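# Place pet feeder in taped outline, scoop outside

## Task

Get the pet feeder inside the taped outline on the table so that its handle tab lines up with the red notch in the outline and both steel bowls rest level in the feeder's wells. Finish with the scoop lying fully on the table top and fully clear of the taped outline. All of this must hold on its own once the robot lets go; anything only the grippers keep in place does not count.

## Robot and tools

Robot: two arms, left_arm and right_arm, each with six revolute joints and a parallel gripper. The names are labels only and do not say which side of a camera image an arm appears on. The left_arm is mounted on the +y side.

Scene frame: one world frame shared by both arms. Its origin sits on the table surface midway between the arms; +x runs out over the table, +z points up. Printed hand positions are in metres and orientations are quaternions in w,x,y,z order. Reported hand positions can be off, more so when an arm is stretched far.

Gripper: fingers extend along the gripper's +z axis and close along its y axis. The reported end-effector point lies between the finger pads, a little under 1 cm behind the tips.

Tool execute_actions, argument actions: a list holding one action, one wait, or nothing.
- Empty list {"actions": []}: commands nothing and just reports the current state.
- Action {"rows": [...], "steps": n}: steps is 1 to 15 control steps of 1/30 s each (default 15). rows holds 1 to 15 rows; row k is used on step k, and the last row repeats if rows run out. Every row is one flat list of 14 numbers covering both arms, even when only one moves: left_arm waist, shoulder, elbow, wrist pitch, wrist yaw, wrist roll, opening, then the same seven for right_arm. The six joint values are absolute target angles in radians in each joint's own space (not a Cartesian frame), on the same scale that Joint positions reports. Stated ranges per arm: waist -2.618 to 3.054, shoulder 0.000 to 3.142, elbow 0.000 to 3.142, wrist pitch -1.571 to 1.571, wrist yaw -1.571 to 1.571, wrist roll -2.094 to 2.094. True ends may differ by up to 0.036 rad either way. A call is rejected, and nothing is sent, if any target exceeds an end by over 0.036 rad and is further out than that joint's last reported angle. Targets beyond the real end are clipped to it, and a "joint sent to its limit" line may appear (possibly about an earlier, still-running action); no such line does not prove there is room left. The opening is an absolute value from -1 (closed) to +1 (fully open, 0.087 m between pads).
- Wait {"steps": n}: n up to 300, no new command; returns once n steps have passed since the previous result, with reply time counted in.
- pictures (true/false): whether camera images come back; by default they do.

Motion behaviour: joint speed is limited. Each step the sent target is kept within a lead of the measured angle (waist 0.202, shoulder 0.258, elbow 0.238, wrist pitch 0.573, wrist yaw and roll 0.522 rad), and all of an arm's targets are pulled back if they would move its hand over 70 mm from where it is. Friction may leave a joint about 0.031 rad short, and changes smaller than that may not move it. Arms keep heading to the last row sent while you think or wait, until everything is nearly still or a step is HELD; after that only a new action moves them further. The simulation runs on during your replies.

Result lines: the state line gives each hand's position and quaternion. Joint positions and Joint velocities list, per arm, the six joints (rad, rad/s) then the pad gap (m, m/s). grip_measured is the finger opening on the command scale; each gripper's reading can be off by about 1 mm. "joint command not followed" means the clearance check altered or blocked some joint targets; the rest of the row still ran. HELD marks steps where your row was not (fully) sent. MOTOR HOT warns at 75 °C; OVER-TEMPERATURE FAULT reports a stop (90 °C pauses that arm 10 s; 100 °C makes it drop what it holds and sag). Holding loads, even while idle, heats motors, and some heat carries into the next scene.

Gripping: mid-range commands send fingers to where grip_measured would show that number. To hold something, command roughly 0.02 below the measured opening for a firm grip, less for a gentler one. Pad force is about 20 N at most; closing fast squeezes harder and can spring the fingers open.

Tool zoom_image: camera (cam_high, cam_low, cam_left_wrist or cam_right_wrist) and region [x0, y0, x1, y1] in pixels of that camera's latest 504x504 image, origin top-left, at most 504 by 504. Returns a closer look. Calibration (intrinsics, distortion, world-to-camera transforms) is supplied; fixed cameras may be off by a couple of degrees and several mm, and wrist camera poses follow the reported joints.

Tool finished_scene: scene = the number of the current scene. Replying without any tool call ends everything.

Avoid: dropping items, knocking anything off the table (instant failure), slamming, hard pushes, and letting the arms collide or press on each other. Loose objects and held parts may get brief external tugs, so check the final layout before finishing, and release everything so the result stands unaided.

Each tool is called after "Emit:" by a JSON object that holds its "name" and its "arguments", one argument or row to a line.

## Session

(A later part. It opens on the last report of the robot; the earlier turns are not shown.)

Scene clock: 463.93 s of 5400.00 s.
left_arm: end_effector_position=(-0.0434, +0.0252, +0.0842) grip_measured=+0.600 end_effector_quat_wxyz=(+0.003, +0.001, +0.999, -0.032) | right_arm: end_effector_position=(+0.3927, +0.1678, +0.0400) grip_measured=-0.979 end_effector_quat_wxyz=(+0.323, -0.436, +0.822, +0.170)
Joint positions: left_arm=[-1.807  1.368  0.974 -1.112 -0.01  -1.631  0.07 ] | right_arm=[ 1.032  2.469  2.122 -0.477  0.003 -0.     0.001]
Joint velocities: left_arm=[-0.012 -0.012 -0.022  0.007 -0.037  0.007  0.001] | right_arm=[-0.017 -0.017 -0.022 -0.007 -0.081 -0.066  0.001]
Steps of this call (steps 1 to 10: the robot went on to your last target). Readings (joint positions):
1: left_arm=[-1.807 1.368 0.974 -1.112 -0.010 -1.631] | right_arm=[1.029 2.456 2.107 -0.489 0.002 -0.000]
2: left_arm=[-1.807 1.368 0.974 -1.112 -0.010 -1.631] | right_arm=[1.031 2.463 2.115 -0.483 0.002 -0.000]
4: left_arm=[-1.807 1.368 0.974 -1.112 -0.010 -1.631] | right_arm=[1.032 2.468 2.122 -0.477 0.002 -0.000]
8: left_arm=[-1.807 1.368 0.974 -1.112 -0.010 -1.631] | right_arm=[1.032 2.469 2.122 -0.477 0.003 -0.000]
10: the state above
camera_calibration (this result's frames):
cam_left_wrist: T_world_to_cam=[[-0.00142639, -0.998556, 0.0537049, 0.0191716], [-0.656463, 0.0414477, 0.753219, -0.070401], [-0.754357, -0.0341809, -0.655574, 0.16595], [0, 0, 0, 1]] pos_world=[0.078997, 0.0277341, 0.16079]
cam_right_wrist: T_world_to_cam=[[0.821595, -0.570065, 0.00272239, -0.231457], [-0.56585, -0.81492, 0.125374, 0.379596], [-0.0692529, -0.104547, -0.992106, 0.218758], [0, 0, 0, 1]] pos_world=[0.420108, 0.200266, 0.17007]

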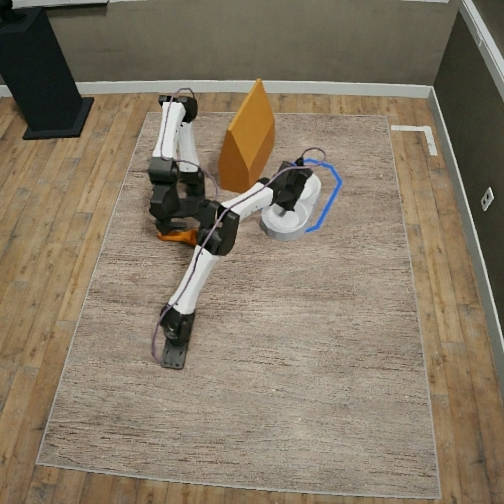

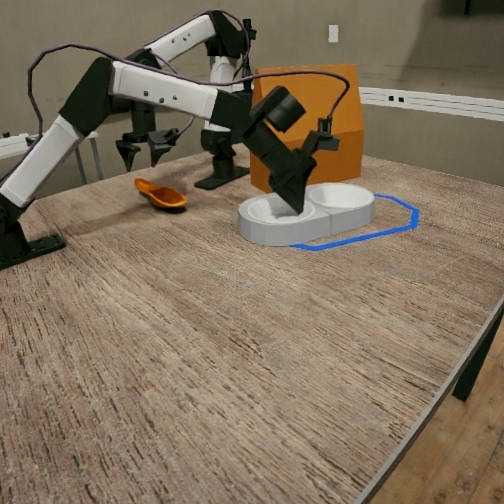

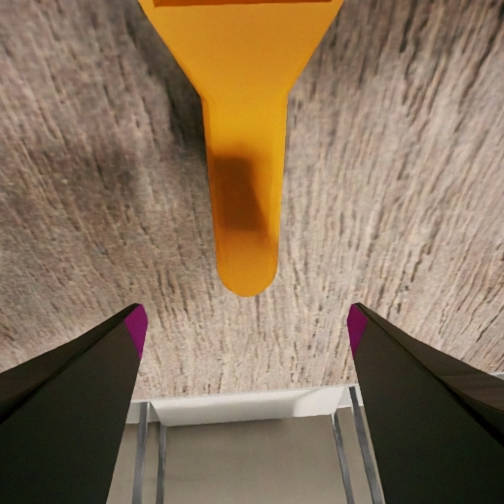

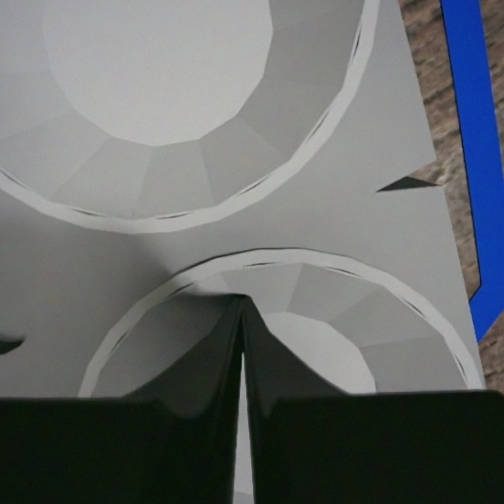

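Emit:
{"name": "execute_actions", "arguments": {
  "actions": [
    {"rows": [[-1.810,1.359,0.988,-1.129,0,-1.636,0.6,1.046,2.472,2.127,-0.441,0,0,-1],[-1.810,1.359,0.988,-1.129,0,-1.636,0.6,1.046,2.450,2.107,-0.429,0,0,-1],[-1.810,1.359,0.988,-1.129,0,-1.636,0.6,1.046,2.428,2.087,-0.416,0,0,-1],[-1.810,1.359,0.988,-1.129,0,-1.636,0.6,1.046,2.407,2.066,-0.404,0,0,-1],[-1.810,1.359,0.988,-1.129,0,-1.636,0.6,1.046,2.385,2.046,-0.391,0,0,-1],[-1.810,1.359,0.988,-1.129,0,-1.636,0.6,1.046,2.363,2.026,-0.379,0,0,-1],[-1.810,1.359,0.988,-1.129,0,-1.636,0.6,1.046,2.341,2.006,-0.366,0,0,-1],[-1.810,1.359,0.988,-1.129,0,-1.636,0.6,1.047,2.365,2.032,-0.343,0,0,-1],[-1.810,1.359,0.988,-1.129,0,-1.636,0.6,1.047,2.389,2.059,-0.320,0,0,-1],[-1.810,1.359,0.988,-1.129,0,-1.636,0.6,1.047,2.414,2.085,-0.297,0,0,-1],[-1.810,1.359,0.988,-1.129,0,-1.636,0.6,1.047,2.438,2.111,-0.274,0,0,-1],[-1.810,1.359,0.988,-1.129,0,-1.636,0.6,1.047,2.462,2.138,-0.251,0,0,-1],[-1.810,1.359,0.988,-1.129,0,-1.636,0.6,1.047,2.486,2.164,-0.228,0,0,-1],[-1.810,1.359,0.988,-1.129,0,-1.636,0.6,1.047,2.510,2.190,-0.205,0,0,-1],[-1.810,1.359,0.988,-1.129,0,-1.636,0.6,1.047,2.535,2.216,-0.182,0,0,-1]], "steps": 15}
  ],
  "pictures": false
}}

Emit:
{"name": "execute_actions", "arguments": {
  "actions": [
    {"rows": [[-1.810,1.359,0.988,-1.129,0,-1.636,0.6,1.047,2.559,2.243,-0.159,0,0,-1],[-1.810,1.359,0.988,-1.129,0,-1.636,0.6,1.047,2.583,2.269,-0.136,0,0,-1],[-1.810,1.359,0.988,-1.129,0,-1.636,0.6,1.047,2.600,2.286,-0.150,0,0,-1],[-1.810,1.359,0.988,-1.129,0,-1.636,0.6,1.047,2.617,2.302,-0.164,0,0,-1],[-1.810,1.359,0.988,-1.129,0,-1.636,0.6,1.047,2.634,2.319,-0.178,0,0,-1],[-1.810,1.359,0.988,-1.129,0,-1.636,0.6,1.047,2.651,2.336,-0.192,0,0,-1],[-1.810,1.359,0.988,-1.129,0,-1.636,0.6,1.047,2.668,2.353,-0.206,0,0,-1],[-1.810,1.359,0.988,-1.129,0,-1.636,0.6,1.047,2.685,2.369,-0.220,0,0,-1],[-1.810,1.359,0.988,-1.129,0,-1.636,0.6,1.047,2.702,2.386,-0.234,0,0,-1],[-1.810,1.359,0.988,-1.129,0,-1.636,0.6,1.047,2.702,2.386,-0.234,0,0,-1],[-1.810,1.359,0.988,-1.129,0,-1.636,0.6,1.047,2.702,2.386,-0.234,0,0,-1],[-1.810,1.359,0.988,-1.129,0,-1.636,0.6,1.040,2.708,2.394,-0.232,0,0,-1],[-1.810,1.359,0.988,-1.129,0,-1.636,0.6,1.034,2.713,2.402,-0.230,0,0,-1],[-1.810,1.359,0.988,-1.129,0,-1.636,0.6,1.027,2.719,2.409,-0.228,0,0,-1],[-1.810,1.359,0.988,-1.129,0,-1.636,0.6,1.021,2.724,2.417,-0.226,0,0,-1]], "steps": 15}
  ],
  "pictures": false
}}

Emit:
{"name": "execute_actions", "arguments": {
  "actions": [
    {"rows": [[-1.810,1.359,0.988,-1.129,0,-1.636,0.6,1.014,2.730,2.425,-0.224,0,0,-1],[-1.810,1.359,0.988,-1.129,0,-1.636,0.6,1.008,2.735,2.433,-0.222,0,0,-1],[-1.810,1.359,0.988,-1.129,0,-1.636,0.6,1.001,2.741,2.440,-0.221,0,0,-1],[-1.810,1.359,0.988,-1.129,0,-1.636,0.6,0.994,2.746,2.448,-0.219,0,0,-1],[-1.810,1.359,0.988,-1.129,0,-1.636,0.6,0.988,2.752,2.456,-0.217,0,0,-1],[-1.810,1.359,0.988,-1.129,0,-1.636,0.6,0.981,2.757,2.464,-0.215,0,0,-1],[-1.810,1.359,0.988,-1.129,0,-1.636,0.6,0.975,2.763,2.471,-0.213,0,0,-1],[-1.810,1.359,0.988,-1.129,0,-1.636,0.6,0.968,2.768,2.479,-0.211,0,0,-1]], "steps": 15}
  ]
}}

Scene clock: 517.83 s of 5400.00 s.
left_arm: end_effector_position=(-0.0434, +0.0252, +0.0842) grip_measured=+0.600 end_effector_quat_wxyz=(+0.003, +0.001, +0.999, -0.032) | right_arm: end_effector_position=(+0.4199, +0.2080, +0.0959) grip_measured=-0.979 end_effector_quat_wxyz=(+0.425, -0.411, +0.775, +0.224)
Joint positions: left_arm=[-1.807  1.368  0.974 -1.112 -0.01  -1.631  0.07 ] | right_arm=[ 1.032  2.46   2.162 -0.27   0.003 -0.     0.001]
Joint velocities: left_arm=[ 0.007 -0.007 -0.002 -0.066 -0.051  0.037  0.   ] | right_arm=[-0.002  0.706  0.706  0.711 -0.051 -0.007  0.   ]
Steps of this call (steps 1 to 30: the robot went on to your last target; steps 31 to 100: nothing new was sent; then 50.07 s passed at rest; steps 101 to 115: all 15 steps of this action). Readings (joint positions):
101: left_arm=[-1.807 1.368 0.974 -1.112 -0.010 -1.631] | right_arm=[1.032 2.469 2.122 -0.477 0.003 -0.000]
102: left_arm=[-1.807 1.368 0.974 -1.112 -0.010 -1.631] | right_arm=[1.032 2.467 2.122 -0.476 0.003 -0.000]
104: left_arm=[-1.807 1.368 0.974 -1.112 -0.010 -1.631] | right_arm=[1.032 2.456 2.108 -0.461 0.003 -0.000]
108: left_arm=[-1.807 1.368 0.974 -1.112 -0.010 -1.631] | right_arm=[1.032 2.388 2.048 -0.424 0.003 -0.000]
115: the state above

Scene clock: 518.33 s of 5400.00 s.
left_arm: end_effector_position=(-0.0434, +0.0252, +0.0842) grip_measured=+0.600 end_effector_quat_wxyz=(+0.003, +0.001, +0.999, -0.032) | right_arm: end_effector_position=(+0.4416, +0.2407, +0.0446) grip_measured=-0.979 end_effector_quat_wxyz=(+0.439, -0.407, +0.766, +0.233)
Joint positions: left_arm=[-1.807  1.368  0.974 -1.112 -0.01  -1.631  0.07 ] | right_arm=[ 1.032  2.698  2.379 -0.211  0.001 -0.     0.001]
Joint velocities: left_arm=[ 0.002 -0.022 -0.017 -0.066 -0.007 -0.037  0.   ] | right_arm=[ 0.002  0.076  0.227 -0.007 -0.007 -0.037 -0.001]
Steps of this call (steps 1 to 15: all 15 steps of this action). Readings (joint positions):
1: left_arm=[-1.807 1.368 0.974 -1.112 -0.010 -1.631] | right_arm=[1.032 2.486 2.188 -0.247 0.003 -0.000]
2: left_arm=[-1.807 1.368 0.974 -1.112 -0.010 -1.631] | right_arm=[1.032 2.512 2.212 -0.225 0.003 -0.000]
4: left_arm=[-1.807 1.368 0.974 -1.112 -0.010 -1.631] | right_arm=[1.032 2.561 2.254 -0.197 0.003 -0.000]
8: left_arm=[-1.807 1.368 0.974 -1.112 -0.010 -1.631] | right_arm=[1.032 2.641 2.317 -0.195 0.003 -0.000]
15: the state above

Scene clock: 518.83 s of 5400.00 s.
left_arm: end_effector_position=(-0.0434, +0.0252, +0.0842) grip_measured=+0.600 end_effector_quat_wxyz=(+0.003, +0.001, +0.999, -0.032) | right_arm: end_effector_position=(+0.4770, +0.2294, +0.0501) grip_measured=-0.979 end_effector_quat_wxyz=(+0.458, -0.384, +0.767, +0.233)
Joint positions: left_arm=[-1.807  1.368  0.974 -1.112 -0.01  -1.631  0.07 ] | right_arm=[ 0.98   2.742  2.457 -0.206 -0.009  0.002  0.001]
Joint velocities: left_arm=[-0.002 -0.012  0.007 -0.051 -0.022 -0.007  0.   ] | right_arm=[-0.007  0.007 -0.002  0.051  0.022  0.051 -0.   ]
Steps of this call (steps 1 to 15: all 15 steps of this action). Readings (joint positions):
1: left_arm=[-1.807 1.368 0.974 -1.112 -0.010 -1.631] | right_arm=[1.032 2.702 2.387 -0.211 0.001 -0.000]
2: left_arm=[-1.807 1.368 0.974 -1.112 -0.010 -1.631] | right_arm=[1.031 2.706 2.396 -0.211 0.001 -0.000]
4: left_arm=[-1.807 1.368 0.974 -1.112 -0.010 -1.631] | right_arm=[1.025 2.715 2.412 -0.211 0.001 -0.000]
8: left_arm=[-1.807 1.368 0.974 -1.112 -0.010 -1.631] | right_arm=[1.000 2.736 2.444 -0.209 -0.002 0.001]
15: the state above
camera_calibration (this result's frames):
cam_left_wrist: T_world_to_cam=[[-0.00142639, -0.998556, 0.0537049, 0.0191716], [-0.656463, 0.0414477, 0.753219, -0.070401], [-0.754357, -0.0341809, -0.655574, 0.16595], [0, 0, 0, 1]] pos_world=[0.078997, 0.0277341, 0.16079]
cam_right_wrist: T_world_to_cam=[[0.796128, -0.605068, -0.00852764, -0.244816], [-0.59372, -0.778317, -0.204254, 0.497655], [0.11695, 0.167675, -0.978881, 0.0891572], [0, 0, 0, 1]] pos_world=[0.479945, 0.224254, 0.186835]

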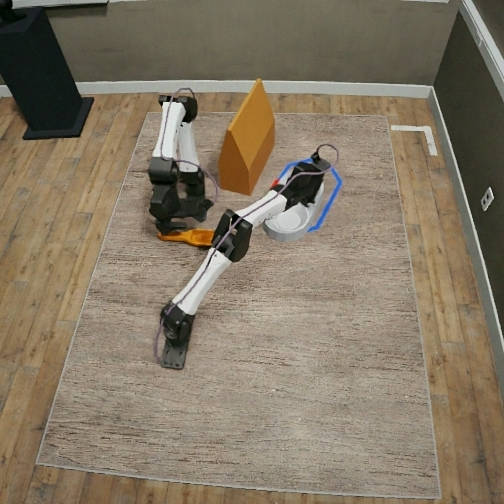

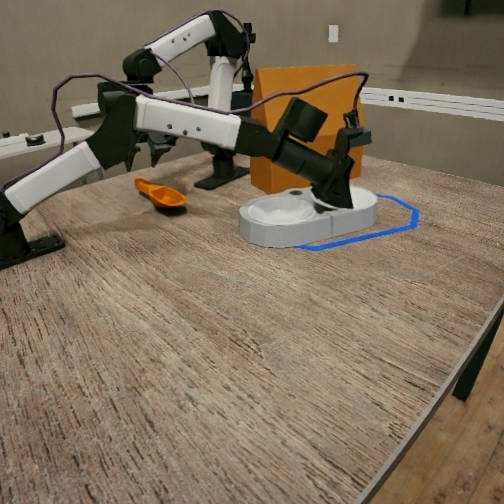

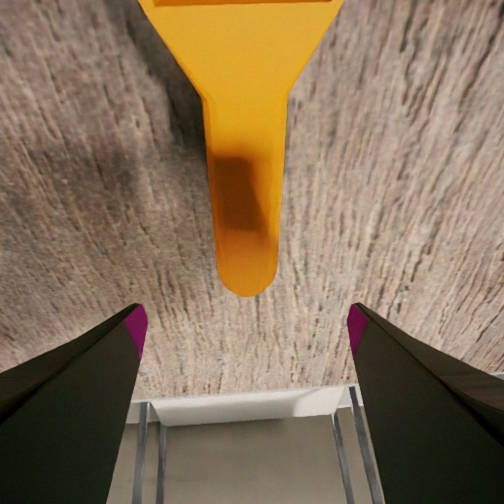

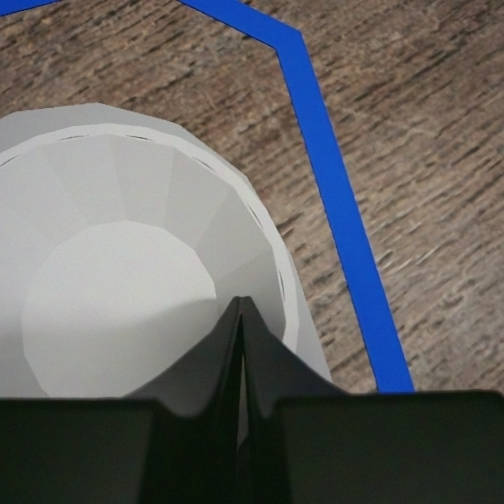

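Emit:
{"name": "execute_actions", "arguments": {
  "actions": [
    {"rows": [[-1.810,1.359,0.988,-1.129,0,-1.636,0.6,0.972,2.745,2.453,-0.202,0,0,-1],[-1.810,1.359,0.988,-1.129,0,-1.636,0.6,0.976,2.722,2.427,-0.192,0,0,-1],[-1.810,1.359,0.988,-1.129,0,-1.636,0.6,0.980,2.699,2.400,-0.183,0,0,-1],[-1.810,1.359,0.988,-1.129,0,-1.636,0.6,0.984,2.676,2.374,-0.174,0,0,-1],[-1.810,1.359,0.988,-1.129,0,-1.636,0.6,0.988,2.652,2.348,-0.164,0,0,-1],[-1.810,1.359,0.988,-1.129,0,-1.636,0.6,0.992,2.629,2.322,-0.155,0,0,-1],[-1.810,1.359,0.988,-1.129,0,-1.636,0.6,0.996,2.606,2.295,-0.145,0,0,-1],[-1.810,1.359,0.988,-1.129,0,-1.636,0.6,1.000,2.583,2.269,-0.136,0,0,-1],[-1.810,1.359,0.988,-1.129,0,-1.636,0.6,1.003,2.556,2.239,-0.160,0,0,-1],[-1.810,1.359,0.988,-1.129,0,-1.636,0.6,1.006,2.528,2.208,-0.185,0,0,-1],[-1.810,1.359,0.988,-1.129,0,-1.636,0.6,1.008,2.501,2.178,-0.209,0,0,-1],[-1.810,1.359,0.988,-1.129,0,-1.636,0.6,1.011,2.473,2.148,-0.234,0,0,-1],[-1.810,1.359,0.988,-1.129,0,-1.636,0.6,1.014,2.446,2.118,-0.258,0,0,-1],[-1.810,1.359,0.988,-1.129,0,-1.636,0.6,1.017,2.418,2.087,-0.283,0,0,-1],[-1.810,1.359,0.988,-1.129,0,-1.636,0.6,1.020,2.391,2.057,-0.307,0,0,-1]], "steps": 15}
  ],
  "pictures": false
}}

Emit:
{"name": "execute_actions", "arguments": {
  "actions": [
    {"rows": [[-1.810,1.359,0.988,-1.129,0,-1.636,0.6,1.023,2.363,2.027,-0.332,0,0,-1],[-1.810,1.359,0.988,-1.129,0,-1.636,0.6,1.025,2.336,1.997,-0.356,0,0,-1],[-1.810,1.359,0.988,-1.129,0,-1.636,0.6,1.028,2.308,1.966,-0.381,0,0,-1],[-1.810,1.359,0.988,-1.129,0,-1.636,0.6,1.031,2.281,1.936,-0.405,0,0,-1],[-1.810,1.359,0.988,-1.129,0,-1.636,0.6,1.031,2.298,1.945,-0.412,0,0,-1],[-1.810,1.359,0.988,-1.129,0,-1.636,0.6,1.031,2.314,1.954,-0.418,0,0,-1],[-1.810,1.359,0.988,-1.129,0,-1.636,0.6,1.031,2.331,1.963,-0.425,0,0,-1],[-1.810,1.359,0.988,-1.129,0,-1.636,0.6,1.031,2.347,1.972,-0.432,0,0,-1],[-1.810,1.359,0.988,-1.129,0,-1.636,0.6,1.031,2.364,1.981,-0.439,0,0,-1],[-1.810,1.359,0.988,-1.129,0,-1.636,0.6,1.031,2.380,1.990,-0.445,0,0,-1],[-1.810,1.359,0.988,-1.129,0,-1.636,0.6,1.031,2.397,1.999,-0.452,0,0,-1]], "steps": 15}
  ],
  "pictures": false
}}

Emit:
{"name": "execute_actions", "arguments": {
  "actions": [
    {"steps": 8}
  ]
}}

Scene clock: 546.87 s of 5400.00 s.
left_arm: end_effector_position=(-0.0434, +0.0252, +0.0842) grip_measured=+0.600 end_effector_quat_wxyz=(+0.003, +0.001, +0.999, -0.032) | right_arm: end_effector_position=(+0.4373, +0.2000, +0.1055) grip_measured=-0.979 end_effector_quat_wxyz=(+0.442, -0.395, +0.772, +0.229)
Joint positions: left_arm=[-1.807  1.368  0.974 -1.112 -0.01  -1.631  0.07 ] | right_arm=[ 1.002  2.442  2.136 -0.222 -0.005  0.002  0.001]
Joint velocities: left_arm=[-0.002 -0.027 -0.007 -0.051  0.007  0.081 -0.001] | right_arm=[ 0.11  -0.877 -0.808 -0.505 -0.007  0.022 -0.001]
Steps of this call (steps 1 to 15: the robot went on to your last target; steps 16 to 90: nothing new was sent; then 24.53 s passed at rest; steps 91 to 105: all 15 steps of this action). Readings (joint positions):
91: left_arm=[-1.807 1.368 0.974 -1.112 -0.010 -1.631] | right_arm=[0.980 2.742 2.457 -0.206 -0.009 0.002]
92: left_arm=[-1.807 1.368 0.974 -1.112 -0.010 -1.631] | right_arm=[0.980 2.741 2.457 -0.206 -0.009 0.002]
94: left_arm=[-1.807 1.368 0.974 -1.112 -0.010 -1.631] | right_arm=[0.980 2.724 2.430 -0.199 -0.008 0.002]
98: left_arm=[-1.807 1.368 0.974 -1.112 -0.010 -1.631] | right_arm=[0.981 2.644 2.330 -0.183 -0.006 0.002]
105: the state above

Scene clock: 547.37 s of 5400.00 s.
left_arm: end_effector_position=(-0.0434, +0.0252, +0.0842) grip_measured=+0.600 end_effector_quat_wxyz=(+0.003, +0.001, +0.999, -0.032) | right_arm: end_effector_position=(+0.3879, +0.1542, +0.0454) grip_measured=-0.979 end_effector_quat_wxyz=(+0.325, -0.433, +0.823, +0.174)
Joint positions: left_arm=[-1.807  1.368  0.974 -1.112 -0.01  -1.631  0.07 ] | right_arm=[ 1.024  2.387  1.993 -0.421 -0.005  0.002  0.001]
Joint velocities: left_arm=[-0.002 -0.007 -0.007 -0.022 -0.007  0.037  0.   ] | right_arm=[ 0.002  0.281 -0.012 -0.256 -0.066  0.007 -0.   ]
Steps of this call (steps 1 to 15: all 15 steps of this action). Readings (joint positions):
1: left_arm=[-1.807 1.368 0.974 -1.112 -0.010 -1.631] | right_arm=[1.006 2.412 2.107 -0.238 -0.005 0.002]
2: left_arm=[-1.807 1.368 0.974 -1.112 -0.010 -1.631] | right_arm=[1.010 2.382 2.078 -0.255 -0.005 0.002]
4: left_arm=[-1.807 1.368 0.974 -1.112 -0.010 -1.631] | right_arm=[1.017 2.326 2.018 -0.293 -0.005 0.002]
8: left_arm=[-1.807 1.368 0.974 -1.112 -0.010 -1.631] | right_arm=[1.024 2.302 1.993 -0.356 -0.005 0.002]
15: the state above

Scene clock: 547.63 s of 5400.00 s.
left_arm: end_effector_position=(-0.0434, +0.0252, +0.0842) grip_measured=+0.600 end_effector_quat_wxyz=(+0.003, +0.001, +0.999, -0.032) | right_arm: end_effector_position=(+0.3845, +0.1493, +0.0349) grip_measured=-0.979 end_effector_quat_wxyz=(+0.310, -0.436, +0.828, +0.166)
Joint positions: left_arm=[-1.807  1.368  0.974 -1.112 -0.01  -1.631  0.07 ] | right_arm=[ 1.024  2.4    1.993 -0.445 -0.005  0.002  0.001]
Joint velocities: left_arm=[-0.007 -0.012 -0.007  0.022 -0.007 -0.007 -0.001] | right_arm=[ 0.002 -0.007 -0.027 -0.125  0.051  0.022 -0.   ]
Steps of this call (steps 1 to 8: the robot went on to your last target). Readings (joint positions):
1: left_arm=[-1.807 1.368 0.974 -1.112 -0.010 -1.631] | right_arm=[1.024 2.395 1.993 -0.430 -0.005 0.002]
2: left_arm=[-1.807 1.368 0.974 -1.112 -0.010 -1.631] | right_arm=[1.024 2.399 1.993 -0.436 -0.005 0.002]
4: left_arm=[-1.807 1.368 0.974 -1.112 -0.010 -1.631] | right_arm=[1.024 2.400 1.993 -0.444 -0.005 0.002]
8: the state above
camera_calibration (this result's frames):
cam_left_wrist: T_world_to_cam=[[-0.00142639, -0.998556, 0.0537049, 0.0191716], [-0.656463, 0.0414477, 0.753219, -0.070401], [-0.754357, -0.0341809, -0.655574, 0.16595], [0, 0, 0, 1]] pos_world=[0.078997, 0.0277341, 0.16079]
cam_right_wrist: T_world_to_cam=[[0.819034, -0.573729, -0.00421428, -0.233435], [-0.566414, -0.809718, 0.1534, 0.358948], [-0.0914227, -0.123253, -0.988155, 0.222327], [0, 0, 0, 1]] pos_world=[0.41483, 0.184121, 0.163647]

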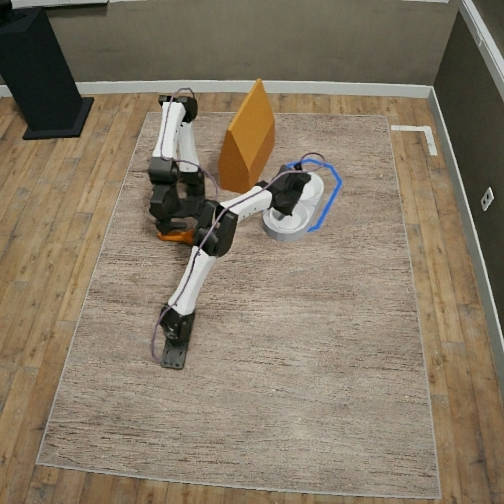

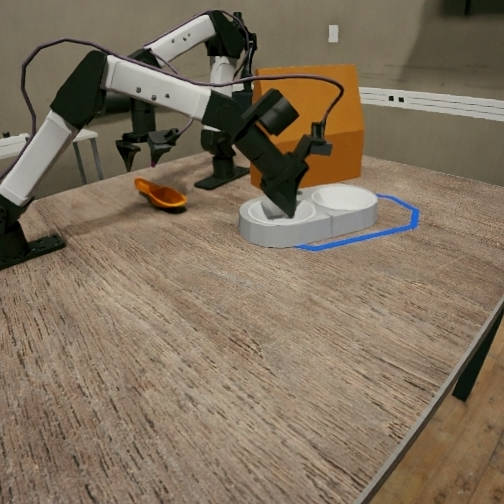

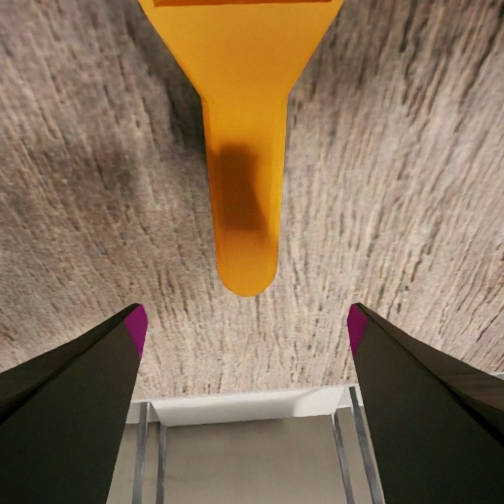

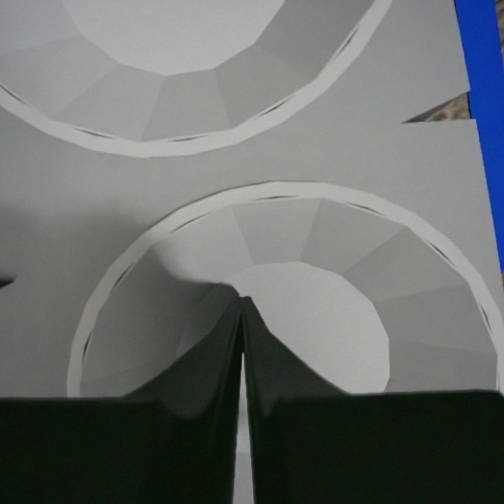

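Emit:
{"name": "execute_actions", "arguments": {
  "actions": [
    {"rows": [[-1.810,1.359,0.988,-1.129,0,-1.636,0.6,1.036,2.413,2.021,-0.447,0,0,-1],[-1.810,1.359,0.988,-1.129,0,-1.636,0.6,1.038,2.428,2.043,-0.441,0,0,-1],[-1.810,1.359,0.988,-1.129,0,-1.636,0.6,1.039,2.444,2.065,-0.436,0,0,-1],[-1.810,1.359,0.988,-1.129,0,-1.636,0.6,1.041,2.459,2.087,-0.430,0,0,-1],[-1.810,1.359,0.988,-1.129,0,-1.636,0.6,1.043,2.475,2.109,-0.425,0,0,-1],[-1.810,1.359,0.988,-1.129,0,-1.636,0.6,1.045,2.490,2.131,-0.419,0,0,-1],[-1.810,1.359,0.988,-1.129,0,-1.636,0.6,1.046,2.506,2.153,-0.414,0,0,-1],[-1.810,1.359,0.988,-1.129,0,-1.636,0.6,1.048,2.522,2.175,-0.408,0,0,-1],[-1.810,1.359,0.988,-1.129,0,-1.636,0.6,1.050,2.537,2.197,-0.403,0,0,-1],[-1.810,1.359,0.988,-1.129,0,-1.636,0.6,1.051,2.553,2.219,-0.397,0,0,-1],[-1.810,1.359,0.988,-1.129,0,-1.636,0.6,1.053,2.568,2.241,-0.392,0,0,-1],[-1.810,1.359,0.988,-1.129,0,-1.636,0.6,1.055,2.584,2.263,-0.386,0,0,-1],[-1.810,1.359,0.988,-1.129,0,-1.636,0.6,1.056,2.599,2.285,-0.381,0,0,-1],[-1.810,1.359,0.988,-1.129,0,-1.636,0.6,1.058,2.615,2.307,-0.375,0,0,-1],[-1.810,1.359,0.988,-1.129,0,-1.636,0.6,1.060,2.631,2.329,-0.370,0,0,-1]], "steps": 15}
  ],
  "pictures": false
}}

Emit:
{"name": "execute_actions", "arguments": {
  "actions": [
    {"rows": [[-1.810,1.359,0.988,-1.129,0,-1.636,0.6,1.062,2.646,2.351,-0.364,0,0,-1],[-1.810,1.359,0.988,-1.129,0,-1.636,0.6,1.063,2.662,2.373,-0.359,0,0,-1],[-1.810,1.359,0.988,-1.129,0,-1.636,0.6,1.065,2.677,2.395,-0.353,0,0,-1],[-1.810,1.359,0.988,-1.129,0,-1.636,0.6,1.067,2.693,2.417,-0.348,0,0,-1],[-1.810,1.359,0.988,-1.129,0,-1.636,0.6,1.068,2.708,2.439,-0.342,0,0,-1],[-1.810,1.359,0.988,-1.129,0,-1.636,0.6,1.070,2.724,2.461,-0.337,0,0,-1]], "steps": 15}
  ]
}}

Scene clock: 564.57 s of 5400.00 s.
left_arm: end_effector_position=(-0.0434, +0.0252, +0.0842) grip_measured=+0.600 end_effector_quat_wxyz=(+0.003, +0.001, +0.999, -0.032) | right_arm: end_effector_position=(+0.4087, +0.2032, +0.0412) grip_measured=-0.979 end_effector_quat_wxyz=(+0.363, -0.431, +0.803, +0.195)
Joint positions: left_arm=[-1.807  1.368  0.974 -1.112 -0.01  -1.631  0.07 ] | right_arm=[ 1.042  2.579  2.272 -0.415  0.     0.001  0.001]
Joint velocities: left_arm=[ 0.002  0.007 -0.012 -0.051 -0.037 -0.066 -0.   ] | right_arm=[ 0.051  0.442  0.613  0.183 -0.007  0.007 -0.001]
Steps of this call (steps 1 to 30: the robot went on to your last target; steps 31 to 100: nothing new was sent; then 13.10 s passed at rest; steps 101 to 115: all 15 steps of this action). Readings (joint positions):
101: left_arm=[-1.807 1.368 0.974 -1.112 -0.010 -1.631] | right_arm=[1.024 2.400 1.993 -0.445 -0.005 0.002]
102: left_arm=[-1.807 1.368 0.974 -1.112 -0.010 -1.631] | right_arm=[1.024 2.402 1.998 -0.446 -0.005 0.002]
104: left_arm=[-1.807 1.368 0.974 -1.112 -0.010 -1.631] | right_arm=[1.024 2.419 2.029 -0.446 -0.005 0.002]
108: left_arm=[-1.807 1.368 0.974 -1.112 -0.010 -1.631] | right_arm=[1.030 2.472 2.116 -0.441 -0.002 0.001]
115: the state above

Scene clock: 565.07 s of 5400.00 s.
left_arm: end_effector_position=(-0.0434, +0.0252, +0.0842) grip_measured=+0.600 end_effector_quat_wxyz=(+0.003, +0.001, +0.999, -0.032) | right_arm: end_effector_position=(+0.4196, +0.2373, +0.0418) grip_measured=-0.979 end_effector_quat_wxyz=(+0.401, -0.426, +0.781, +0.219)
Joint positions: left_arm=[-1.807  1.368  0.974 -1.112 -0.01  -1.631  0.07 ] | right_arm=[ 1.056  2.699  2.436 -0.36   0.001  0.001  0.001]
Joint velocities: left_arm=[-0.007  0.002  0.007  0.007 -0.051  0.037 -0.   ] | right_arm=[-0.022 -0.022  0.002  0.007  0.007  0.037 -0.   ]
Steps of this call (steps 1 to 15: all 15 steps of this action). Readings (joint positions):
1: left_arm=[-1.807 1.368 0.974 -1.112 -0.010 -1.631] | right_arm=[1.044 2.595 2.294 -0.410 0.000 0.001]
2: left_arm=[-1.807 1.368 0.974 -1.112 -0.010 -1.631] | right_arm=[1.045 2.610 2.316 -0.404 0.000 0.001]
4: left_arm=[-1.807 1.368 0.974 -1.112 -0.010 -1.631] | right_arm=[1.049 2.641 2.360 -0.393 0.001 0.001]
8: left_arm=[-1.807 1.368 0.974 -1.112 -0.010 -1.631] | right_arm=[1.055 2.693 2.429 -0.367 0.001 0.001]
15: the state above
camera_calibration (this result's frames):
cam_left_wrist: T_world_to_cam=[[-0.00142639, -0.998556, 0.0537049, 0.0191716], [-0.656463, 0.0414477, 0.753219, -0.070401], [-0.754357, -0.0341809, -0.655574, 0.16595], [0, 0, 0, 1]] pos_world=[0.078997, 0.0277341, 0.16079]
cam_right_wrist: T_world_to_cam=[[0.834879, -0.550431, -0.00192946, -0.223976], [-0.548978, -0.832411, -0.0756026, 0.456775], [0.0400079, 0.0641782, -0.997136, 0.143996], [0, 0, 0, 1]] pos_world=[0.431991, 0.247699, 0.177684]

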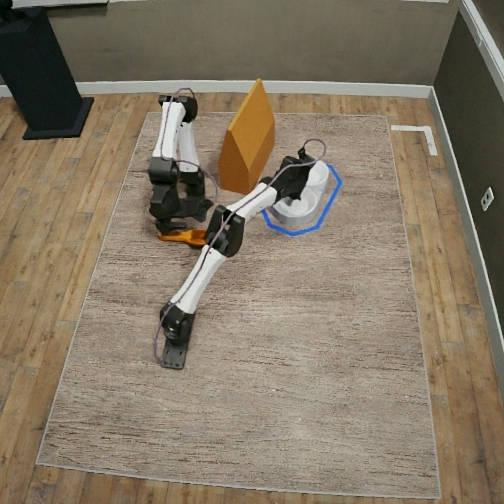

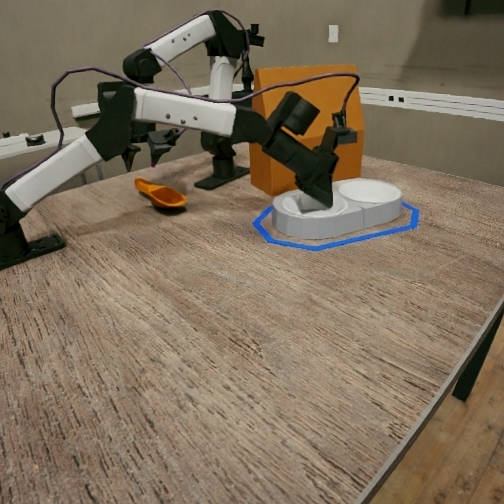

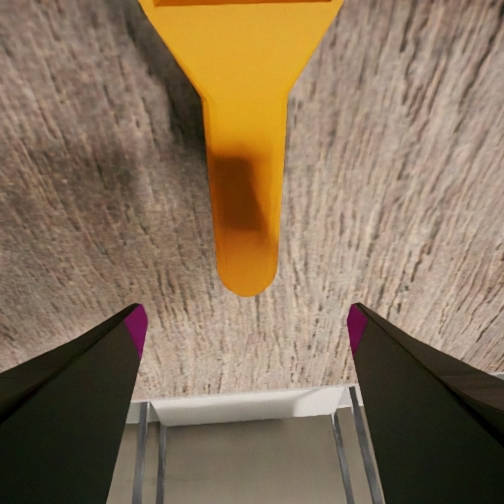

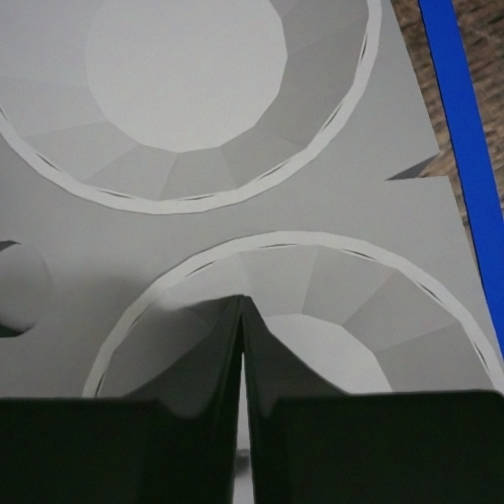

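Emit:
{"name": "execute_actions", "arguments": {
  "actions": [
    {"rows": [[-1.810,1.359,0.988,-1.129,0,-1.636,0.6,1.070,2.696,2.424,-0.354,0,0,-1],[-1.810,1.359,0.988,-1.129,0,-1.636,0.6,1.070,2.668,2.387,-0.370,0,0,-1],[-1.810,1.359,0.988,-1.129,0,-1.636,0.6,1.070,2.640,2.350,-0.387,0,0,-1],[-1.810,1.359,0.988,-1.129,0,-1.636,0.6,1.070,2.613,2.313,-0.403,0,0,-1],[-1.810,1.359,0.988,-1.129,0,-1.636,0.6,1.070,2.585,2.276,-0.420,0,0,-1],[-1.810,1.359,0.988,-1.129,0,-1.636,0.6,1.070,2.557,2.239,-0.436,0,0,-1],[-1.810,1.359,0.988,-1.129,0,-1.636,0.6,1.070,2.529,2.202,-0.453,0,0,-1],[-1.810,1.359,0.988,-1.129,0,-1.636,0.6,1.078,2.529,2.202,-0.453,0,0,-1],[-1.810,1.359,0.988,-1.129,0,-1.636,0.6,1.085,2.529,2.202,-0.453,0,0,-1],[-1.810,1.359,0.988,-1.129,0,-1.636,0.6,1.093,2.529,2.202,-0.453,0,0,-1],[-1.810,1.359,0.988,-1.129,0,-1.636,0.6,1.101,2.529,2.202,-0.453,0,0,-1],[-1.810,1.359,0.988,-1.129,0,-1.636,0.6,1.108,2.529,2.202,-0.453,0,0,-1],[-1.810,1.359,0.988,-1.129,0,-1.636,0.6,1.116,2.529,2.202,-0.453,0,0,-1],[-1.810,1.359,0.988,-1.129,0,-1.636,0.6,1.123,2.529,2.202,-0.453,0,0,-1],[-1.810,1.359,0.988,-1.129,0,-1.636,0.6,1.131,2.529,2.202,-0.453,0,0,-1]], "steps": 15}
  ],
  "pictures": false
}}

Emit:
{"name": "execute_actions", "arguments": {
  "actions": [
    {"steps": 10}
  ]
}}

Scene clock: 588.60 s of 5400.00 s.
left_arm: end_effector_position=(-0.0434, +0.0252, +0.0842) grip_measured=+0.600 end_effector_quat_wxyz=(+0.003, +0.001, +0.999, -0.032) | right_arm: end_effector_position=(+0.3734, +0.2170, +0.0544) grip_measured=-0.979 end_effector_quat_wxyz=(+0.357, -0.453, +0.791, +0.205)
Joint positions: left_arm=[-1.807  1.368  0.974 -1.112 -0.01  -1.631  0.07 ] | right_arm=[ 1.099  2.532  2.236 -0.428  0.001  0.001  0.001]
Joint velocities: left_arm=[-0.002 -0.022  0.002 -0.007  0.007  0.051 -0.001] | right_arm=[ 0.256  0.002 -0.012 -0.051 -0.037 -0.007  0.   ]
Steps of this call (steps 1 to 15: the robot went on to your last target; steps 16 to 90: nothing new was sent; then 20.03 s passed at rest; steps 91 to 105: all 15 steps of this action). Readings (joint positions):
91: left_arm=[-1.807 1.368 0.974 -1.112 -0.010 -1.631] | right_arm=[1.056 2.699 2.436 -0.360 0.001 0.001]
92: left_arm=[-1.807 1.368 0.974 -1.112 -0.010 -1.631] | right_arm=[1.056 2.695 2.431 -0.360 0.001 0.001]
94: left_arm=[-1.807 1.368 0.974 -1.112 -0.010 -1.631] | right_arm=[1.057 2.667 2.386 -0.365 0.001 0.001]
98: left_arm=[-1.807 1.368 0.974 -1.112 -0.010 -1.631] | right_arm=[1.058 2.570 2.255 -0.408 0.001 0.001]
105: the state above

Scene clock: 588.93 s of 5400.00 s.
left_arm: end_effector_position=(-0.0434, +0.0252, +0.0842) grip_measured=+0.600 end_effector_quat_wxyz=(+0.003, +0.001, +0.999, -0.032) | right_arm: end_effector_position=(+0.3573, +0.2247, +0.0534) grip_measured=-0.979 end_effector_quat_wxyz=(+0.353, -0.465, +0.785, +0.206)
Joint positions: left_arm=[-1.807  1.368  0.974 -1.112 -0.01  -1.631  0.07 ] | right_arm=[ 1.128  2.532  2.236 -0.434  0.006 -0.001  0.001]
Joint velocities: left_arm=[-0.007 -0.007  0.007 -0.007 -0.066  0.051 -0.001] | right_arm=[-0.022  0.002  0.007  0.081  0.037 -0.022  0.001]
Steps of this call (steps 1 to 10: the robot went on to your last target). Readings (joint positions):
1: left_arm=[-1.807 1.368 0.974 -1.112 -0.010 -1.631] | right_arm=[1.109 2.532 2.236 -0.430 0.001 0.001]
2: left_arm=[-1.807 1.368 0.974 -1.112 -0.010 -1.631] | right_arm=[1.118 2.532 2.236 -0.433 0.004 0.000]
4: left_arm=[-1.807 1.368 0.974 -1.112 -0.010 -1.631] | right_arm=[1.127 2.532 2.236 -0.433 0.006 -0.001]
8: left_arm=[-1.807 1.368 0.974 -1.112 -0.010 -1.631] | right_arm=[1.128 2.532 2.236 -0.434 0.006 -0.001]
10: the state above
camera_calibration (this result's frames):
cam_left_wrist: T_world_to_cam=[[-0.00142639, -0.998556, 0.0537049, 0.0191716], [-0.656463, 0.0414477, 0.753219, -0.070401], [-0.754357, -0.0341809, -0.655574, 0.16595], [0, 0, 0, 1]] pos_world=[0.078997, 0.0277341, 0.16079]
cam_right_wrist: T_world_to_cam=[[0.8711, -0.491088, 0.00412748, -0.205479], [-0.490958, -0.870602, 0.0318303, 0.394986], [-0.0120381, -0.0297538, -0.999485, 0.198697], [0, 0, 0, 1]] pos_world=[0.375306, 0.248879, 0.186871]

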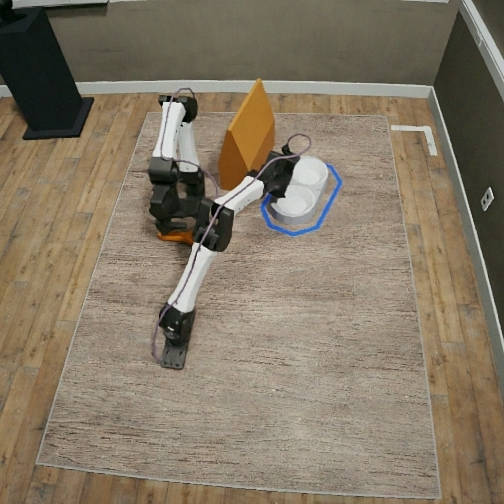

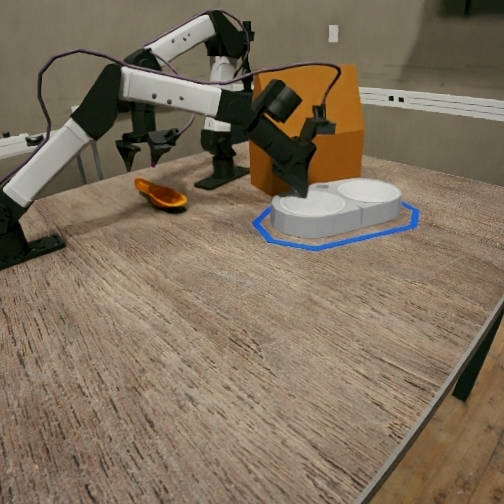

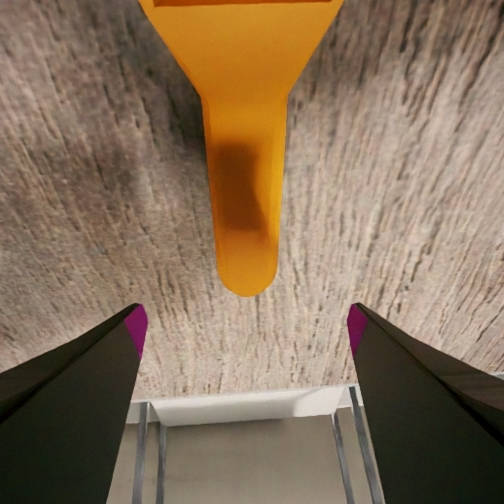

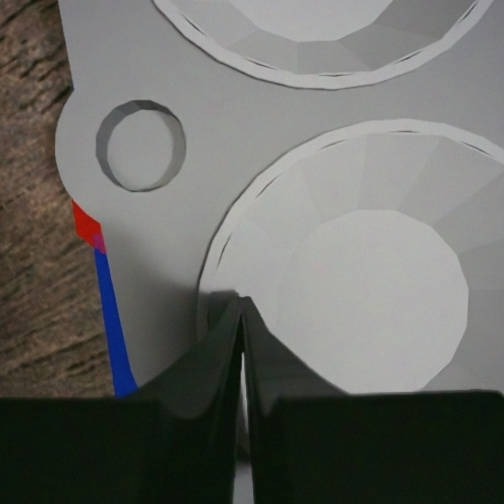

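Emit:
{"name": "zoom_image", "arguments": {
  "camera": "cam_high",
  "region": [250, 145, 350, 245]
}}

Emit:
{"name": "zoom_image", "arguments": {
  "camera": "cam_low",
  "region": [240, 165, 430, 260]
}}

Region (250, 145, 350, 245) of cam_high's 504x504 image, scaled by 5.040, with more detail than that image has.

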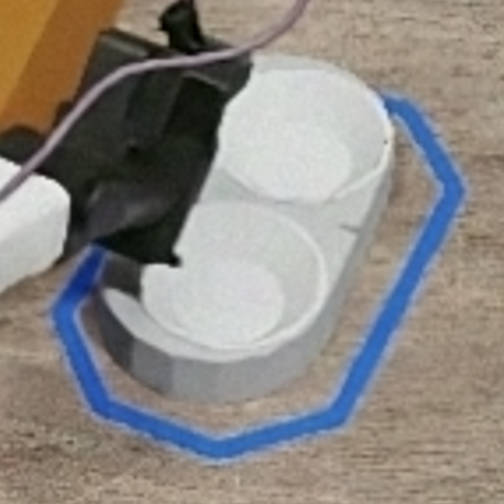

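Region (240, 165, 430, 260) of cam_low's 504x504 image, scaled by 2.653, with more detail than that image has.

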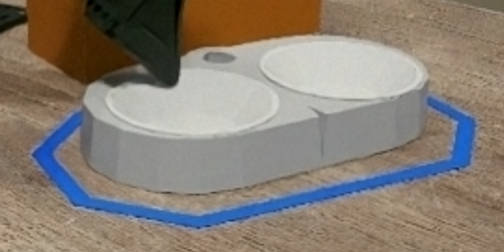

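Emit:
{"name": "execute_actions", "arguments": {
  "actions": [
    {"rows": [[-1.810,1.359,0.988,-1.129,0,-1.636,0.6,1.115,2.533,2.236,-0.456,0,0,-1],[-1.810,1.359,0.988,-1.129,0,-1.636,0.6,1.100,2.537,2.236,-0.459,0,0,-1],[-1.810,1.359,0.988,-1.129,0,-1.636,0.6,1.084,2.541,2.236,-0.462,0,0,-1],[-1.810,1.359,0.988,-1.129,0,-1.636,0.6,1.069,2.546,2.236,-0.466,0,0,-1],[-1.810,1.359,0.988,-1.129,0,-1.636,0.6,1.053,2.550,2.236,-0.469,0,0,-1],[-1.810,1.359,0.988,-1.129,0,-1.636,0.6,1.038,2.554,2.236,-0.472,0,0,-1],[-1.810,1.359,0.988,-1.129,0,-1.636,0.6,1.022,2.558,2.236,-0.475,0,0,-1],[-1.810,1.359,0.988,-1.129,0,-1.636,0.6,1.019,2.542,2.212,-0.481,0,0,-1],[-1.810,1.359,0.988,-1.129,0,-1.636,0.6,1.017,2.526,2.189,-0.488,0,0,-1],[-1.810,1.359,0.988,-1.129,0,-1.636,0.6,1.014,2.510,2.165,-0.494,0,0,-1],[-1.810,1.359,0.988,-1.129,0,-1.636,0.6,1.011,2.493,2.142,-0.500,0,0,-1],[-1.810,1.359,0.988,-1.129,0,-1.636,0.6,1.009,2.477,2.118,-0.506,0,0,-1],[-1.810,1.359,0.988,-1.129,0,-1.636,0.6,1.006,2.461,2.095,-0.513,0,0,-1],[-1.810,1.359,0.988,-1.129,0,-1.636,0.6,1.003,2.445,2.071,-0.519,0,0,-1],[-1.810,1.359,0.988,-1.129,0,-1.636,0.6,1.001,2.429,2.048,-0.525,0,0,-1]], "steps": 15}
  ],
  "pictures": false
}}

Emit:
{"name": "execute_actions", "arguments": {
  "actions": [
    {"rows": [[-1.810,1.359,0.988,-1.129,0,-1.636,0.6,0.998,2.413,2.024,-0.531,0,0,-1],[-1.810,1.359,0.988,-1.129,0,-1.636,0.6,0.996,2.397,2.001,-0.538,0,0,-1],[-1.810,1.359,0.988,-1.129,0,-1.636,0.6,0.993,2.380,1.977,-0.544,0,0,-1],[-1.810,1.359,0.988,-1.129,0,-1.636,0.6,0.990,2.364,1.953,-0.550,0,0,-1],[-1.810,1.359,0.988,-1.129,0,-1.636,0.6,0.988,2.348,1.930,-0.556,0,0,-1],[-1.810,1.359,0.988,-1.129,0,-1.636,0.6,0.985,2.332,1.906,-0.563,0,0,-1],[-1.810,1.359,0.988,-1.129,0,-1.636,0.6,0.982,2.316,1.883,-0.569,0,0,-1],[-1.810,1.359,0.988,-1.129,0,-1.636,0.6,0.980,2.300,1.859,-0.575,0,0,-1],[-1.810,1.359,0.988,-1.129,0,-1.636,0.6,0.977,2.283,1.836,-0.581,0,0,-1],[-1.810,1.359,0.988,-1.129,0,-1.636,0.6,0.974,2.267,1.812,-0.588,0,0,-1],[-1.810,1.359,0.988,-1.129,0,-1.636,0.6,0.972,2.251,1.789,-0.594,0,0,-1],[-1.810,1.359,0.988,-1.129,0,-1.636,0.6,0.969,2.235,1.765,-0.600,0,0,-1]], "steps": 15}
  ],
  "pictures": false
}}

Emit:
{"name": "execute_actions", "arguments": {
  "actions": [
    {"steps": 8}
  ]
}}

Scene clock: 641.83 s of 5400.00 s.
left_arm: end_effector_position=(-0.0434, +0.0252, +0.0842) grip_measured=+0.600 end_effector_quat_wxyz=(+0.003, +0.001, +0.999, -0.032) | right_arm: end_effector_position=(+0.4107, +0.1528, +0.0352) grip_measured=-0.979 end_effector_quat_wxyz=(+0.322, -0.421, +0.832, +0.163)
Joint positions: left_arm=[-1.807  1.368  0.974 -1.112 -0.01  -1.631  0.07 ] | right_arm=[ 0.994  2.471  2.113 -0.475  0.001  0.     0.001]
Joint velocities: left_arm=[-0.022 -0.002  0.007 -0.007 -0.051 -0.007  0.   ] | right_arm=[ 0.007 -0.437 -0.589 -0.139 -0.081 -0.007 -0.001]
MOTOR HOT: a motor of the right arm reached 75 °C. Now the hottest motor of the right arm, joint 2 (shoulder), reports 79 °C. The controller's stop level is 90 °C. To cool a motor, set the load down, stop pushing, or move to a pose that needs little force.
Steps of this call (steps 1 to 30: the robot went on to your last target; steps 31 to 100: nothing new was sent; then 49.07 s passed at rest; steps 101 to 115: all 15 steps of this action). Readings (joint positions):
101: left_arm=[-1.807 1.368 0.974 -1.112 -0.010 -1.631] | right_arm=[1.128 2.532 2.236 -0.434 0.006 -0.001]
102: left_arm=[-1.807 1.368 0.974 -1.112 -0.010 -1.631] | right_arm=[1.127 2.532 2.236 -0.435 0.006 -0.001]
104: left_arm=[-1.807 1.368 0.974 -1.112 -0.010 -1.631] | right_arm=[1.118 2.532 2.236 -0.439 0.003 -0.001]
108: left_arm=[-1.807 1.368 0.974 -1.112 -0.010 -1.631] | right_arm=[1.065 2.532 2.236 -0.451 -0.000 -0.001]
115: the state above

Scene clock: 642.33 s of 5400.00 s.
left_arm: end_effector_position=(-0.0434, +0.0252, +0.0842) grip_measured=+0.600 end_effector_quat_wxyz=(+0.003, +0.001, +0.999, -0.032) | right_arm: end_effector_position=(+0.3699, +0.0904, +0.0467) grip_measured=-0.979 end_effector_quat_wxyz=(+0.269, -0.428, +0.852, +0.136)
Joint positions: left_arm=[-1.807  1.368  0.974 -1.112 -0.01  -1.631  0.07 ] | right_arm=[ 0.985  2.236  1.81  -0.534 -0.003  0.     0.001]
Joint velocities: left_arm=[-0.027 -0.012  0.002 -0.007 -0.022 -0.022 -0.   ] | right_arm=[-0.046 -0.081 -0.09  -0.11  -0.007 -0.007 -0.001]
MOTOR HOT: still on. Now the hottest motor of the right arm, joint 2 (shoulder), reports 79 °C; the controller's stop level is 90 °C.
Steps of this call (steps 1 to 15: all 15 steps of this action). Readings (joint positions):
1: left_arm=[-1.807 1.368 0.974 -1.112 -0.010 -1.631] | right_arm=[0.994 2.455 2.091 -0.477 0.001 0.000]
2: left_arm=[-1.807 1.368 0.974 -1.112 -0.010 -1.631] | right_arm=[0.995 2.437 2.069 -0.480 -0.000 0.000]
4: left_arm=[-1.807 1.368 0.974 -1.112 -0.010 -1.631] | right_arm=[0.995 2.399 2.025 -0.485 -0.001 0.000]
8: left_arm=[-1.807 1.368 0.974 -1.112 -0.010 -1.631] | right_arm=[0.995 2.327 1.937 -0.496 -0.002 0.000]
15: the state above

Scene clock: 642.60 s of 5400.00 s.
left_arm: end_effector_position=(-0.0434, +0.0252, +0.0842) grip_measured=+0.600 end_effector_quat_wxyz=(+0.003, +0.001, +0.999, -0.032) | right_arm: end_effector_position=(+0.3700, +0.0889, +0.0468) grip_measured=-0.979 end_effector_quat_wxyz=(+0.267, -0.427, +0.853, +0.136)
Joint positions: left_arm=[-1.807  1.368  0.974 -1.112 -0.01  -1.631  0.07 ] | right_arm=[ 0.983  2.233  1.808 -0.537 -0.005  0.     0.001]
Joint velocities: left_arm=[ 0.002 -0.002  0.002  0.022 -0.022  0.007 -0.001] | right_arm=[-0.007  0.007 -0.002 -0.007 -0.051  0.007 -0.   ]
MOTOR HOT: still on. Now the hottest motor of the right arm, joint 2 (shoulder), reports 79 °C; the controller's stop level is 90 °C.
Steps of this call (steps 1 to 8: the robot went on to your last target). Readings (joint positions):
1: left_arm=[-1.807 1.368 0.974 -1.112 -0.010 -1.631] | right_arm=[0.984 2.234 1.808 -0.536 -0.004 0.000]
2: left_arm=[-1.807 1.368 0.974 -1.112 -0.010 -1.631] | right_arm=[0.983 2.233 1.808 -0.537 -0.004 0.000]
4: left_arm=[-1.807 1.368 0.974 -1.112 -0.010 -1.631] | right_arm=[0.983 2.233 1.808 -0.537 -0.005 0.000]
8: the state above
camera_calibration (this result's frames):
cam_left_wrist: T_world_to_cam=[[-0.00142639, -0.998556, 0.0537049, 0.0191716], [-0.656463, 0.0414477, 0.753219, -0.070401], [-0.754357, -0.0341809, -0.655574, 0.16595], [0, 0, 0, 1]] pos_world=[0.078997, 0.0277341, 0.16079]
cam_right_wrist: T_world_to_cam=[[0.795091, -0.606487, -0.00207775, -0.244524], [-0.585007, -0.767826, 0.261171, 0.298161], [-0.159992, -0.206439, -0.96529, 0.257096], [0, 0, 0, 1]] pos_world=[0.409978, 0.133709, 0.169793]

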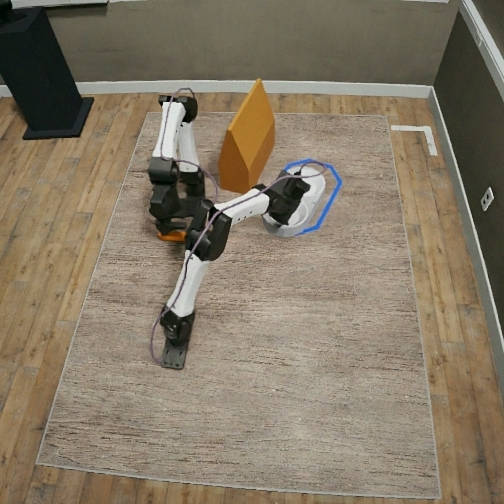

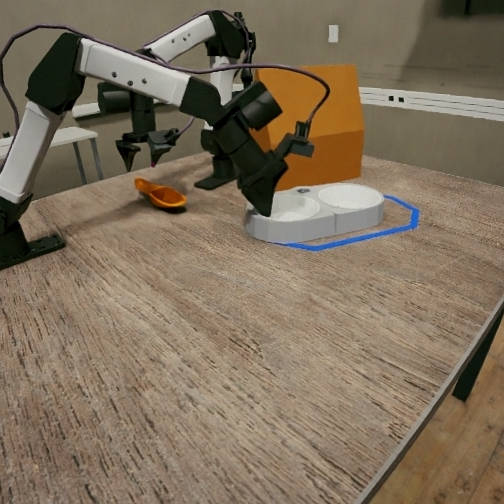

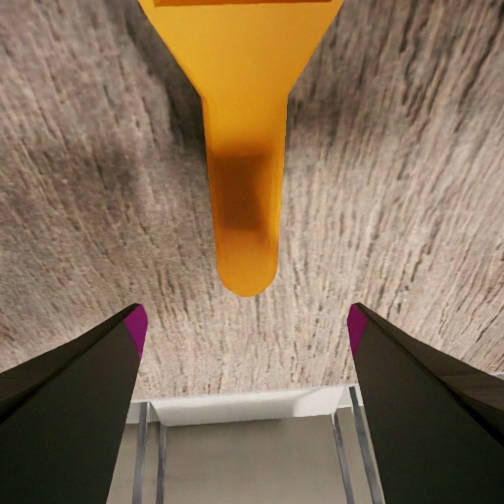

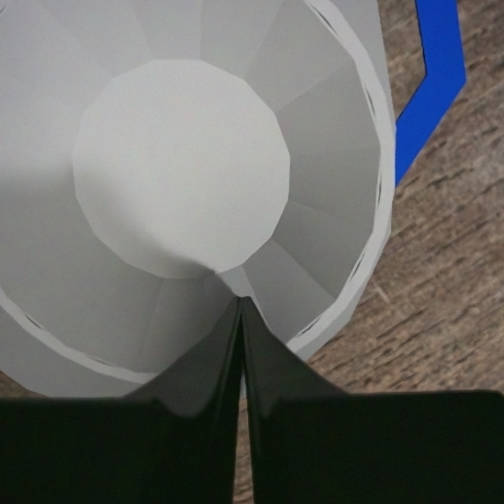

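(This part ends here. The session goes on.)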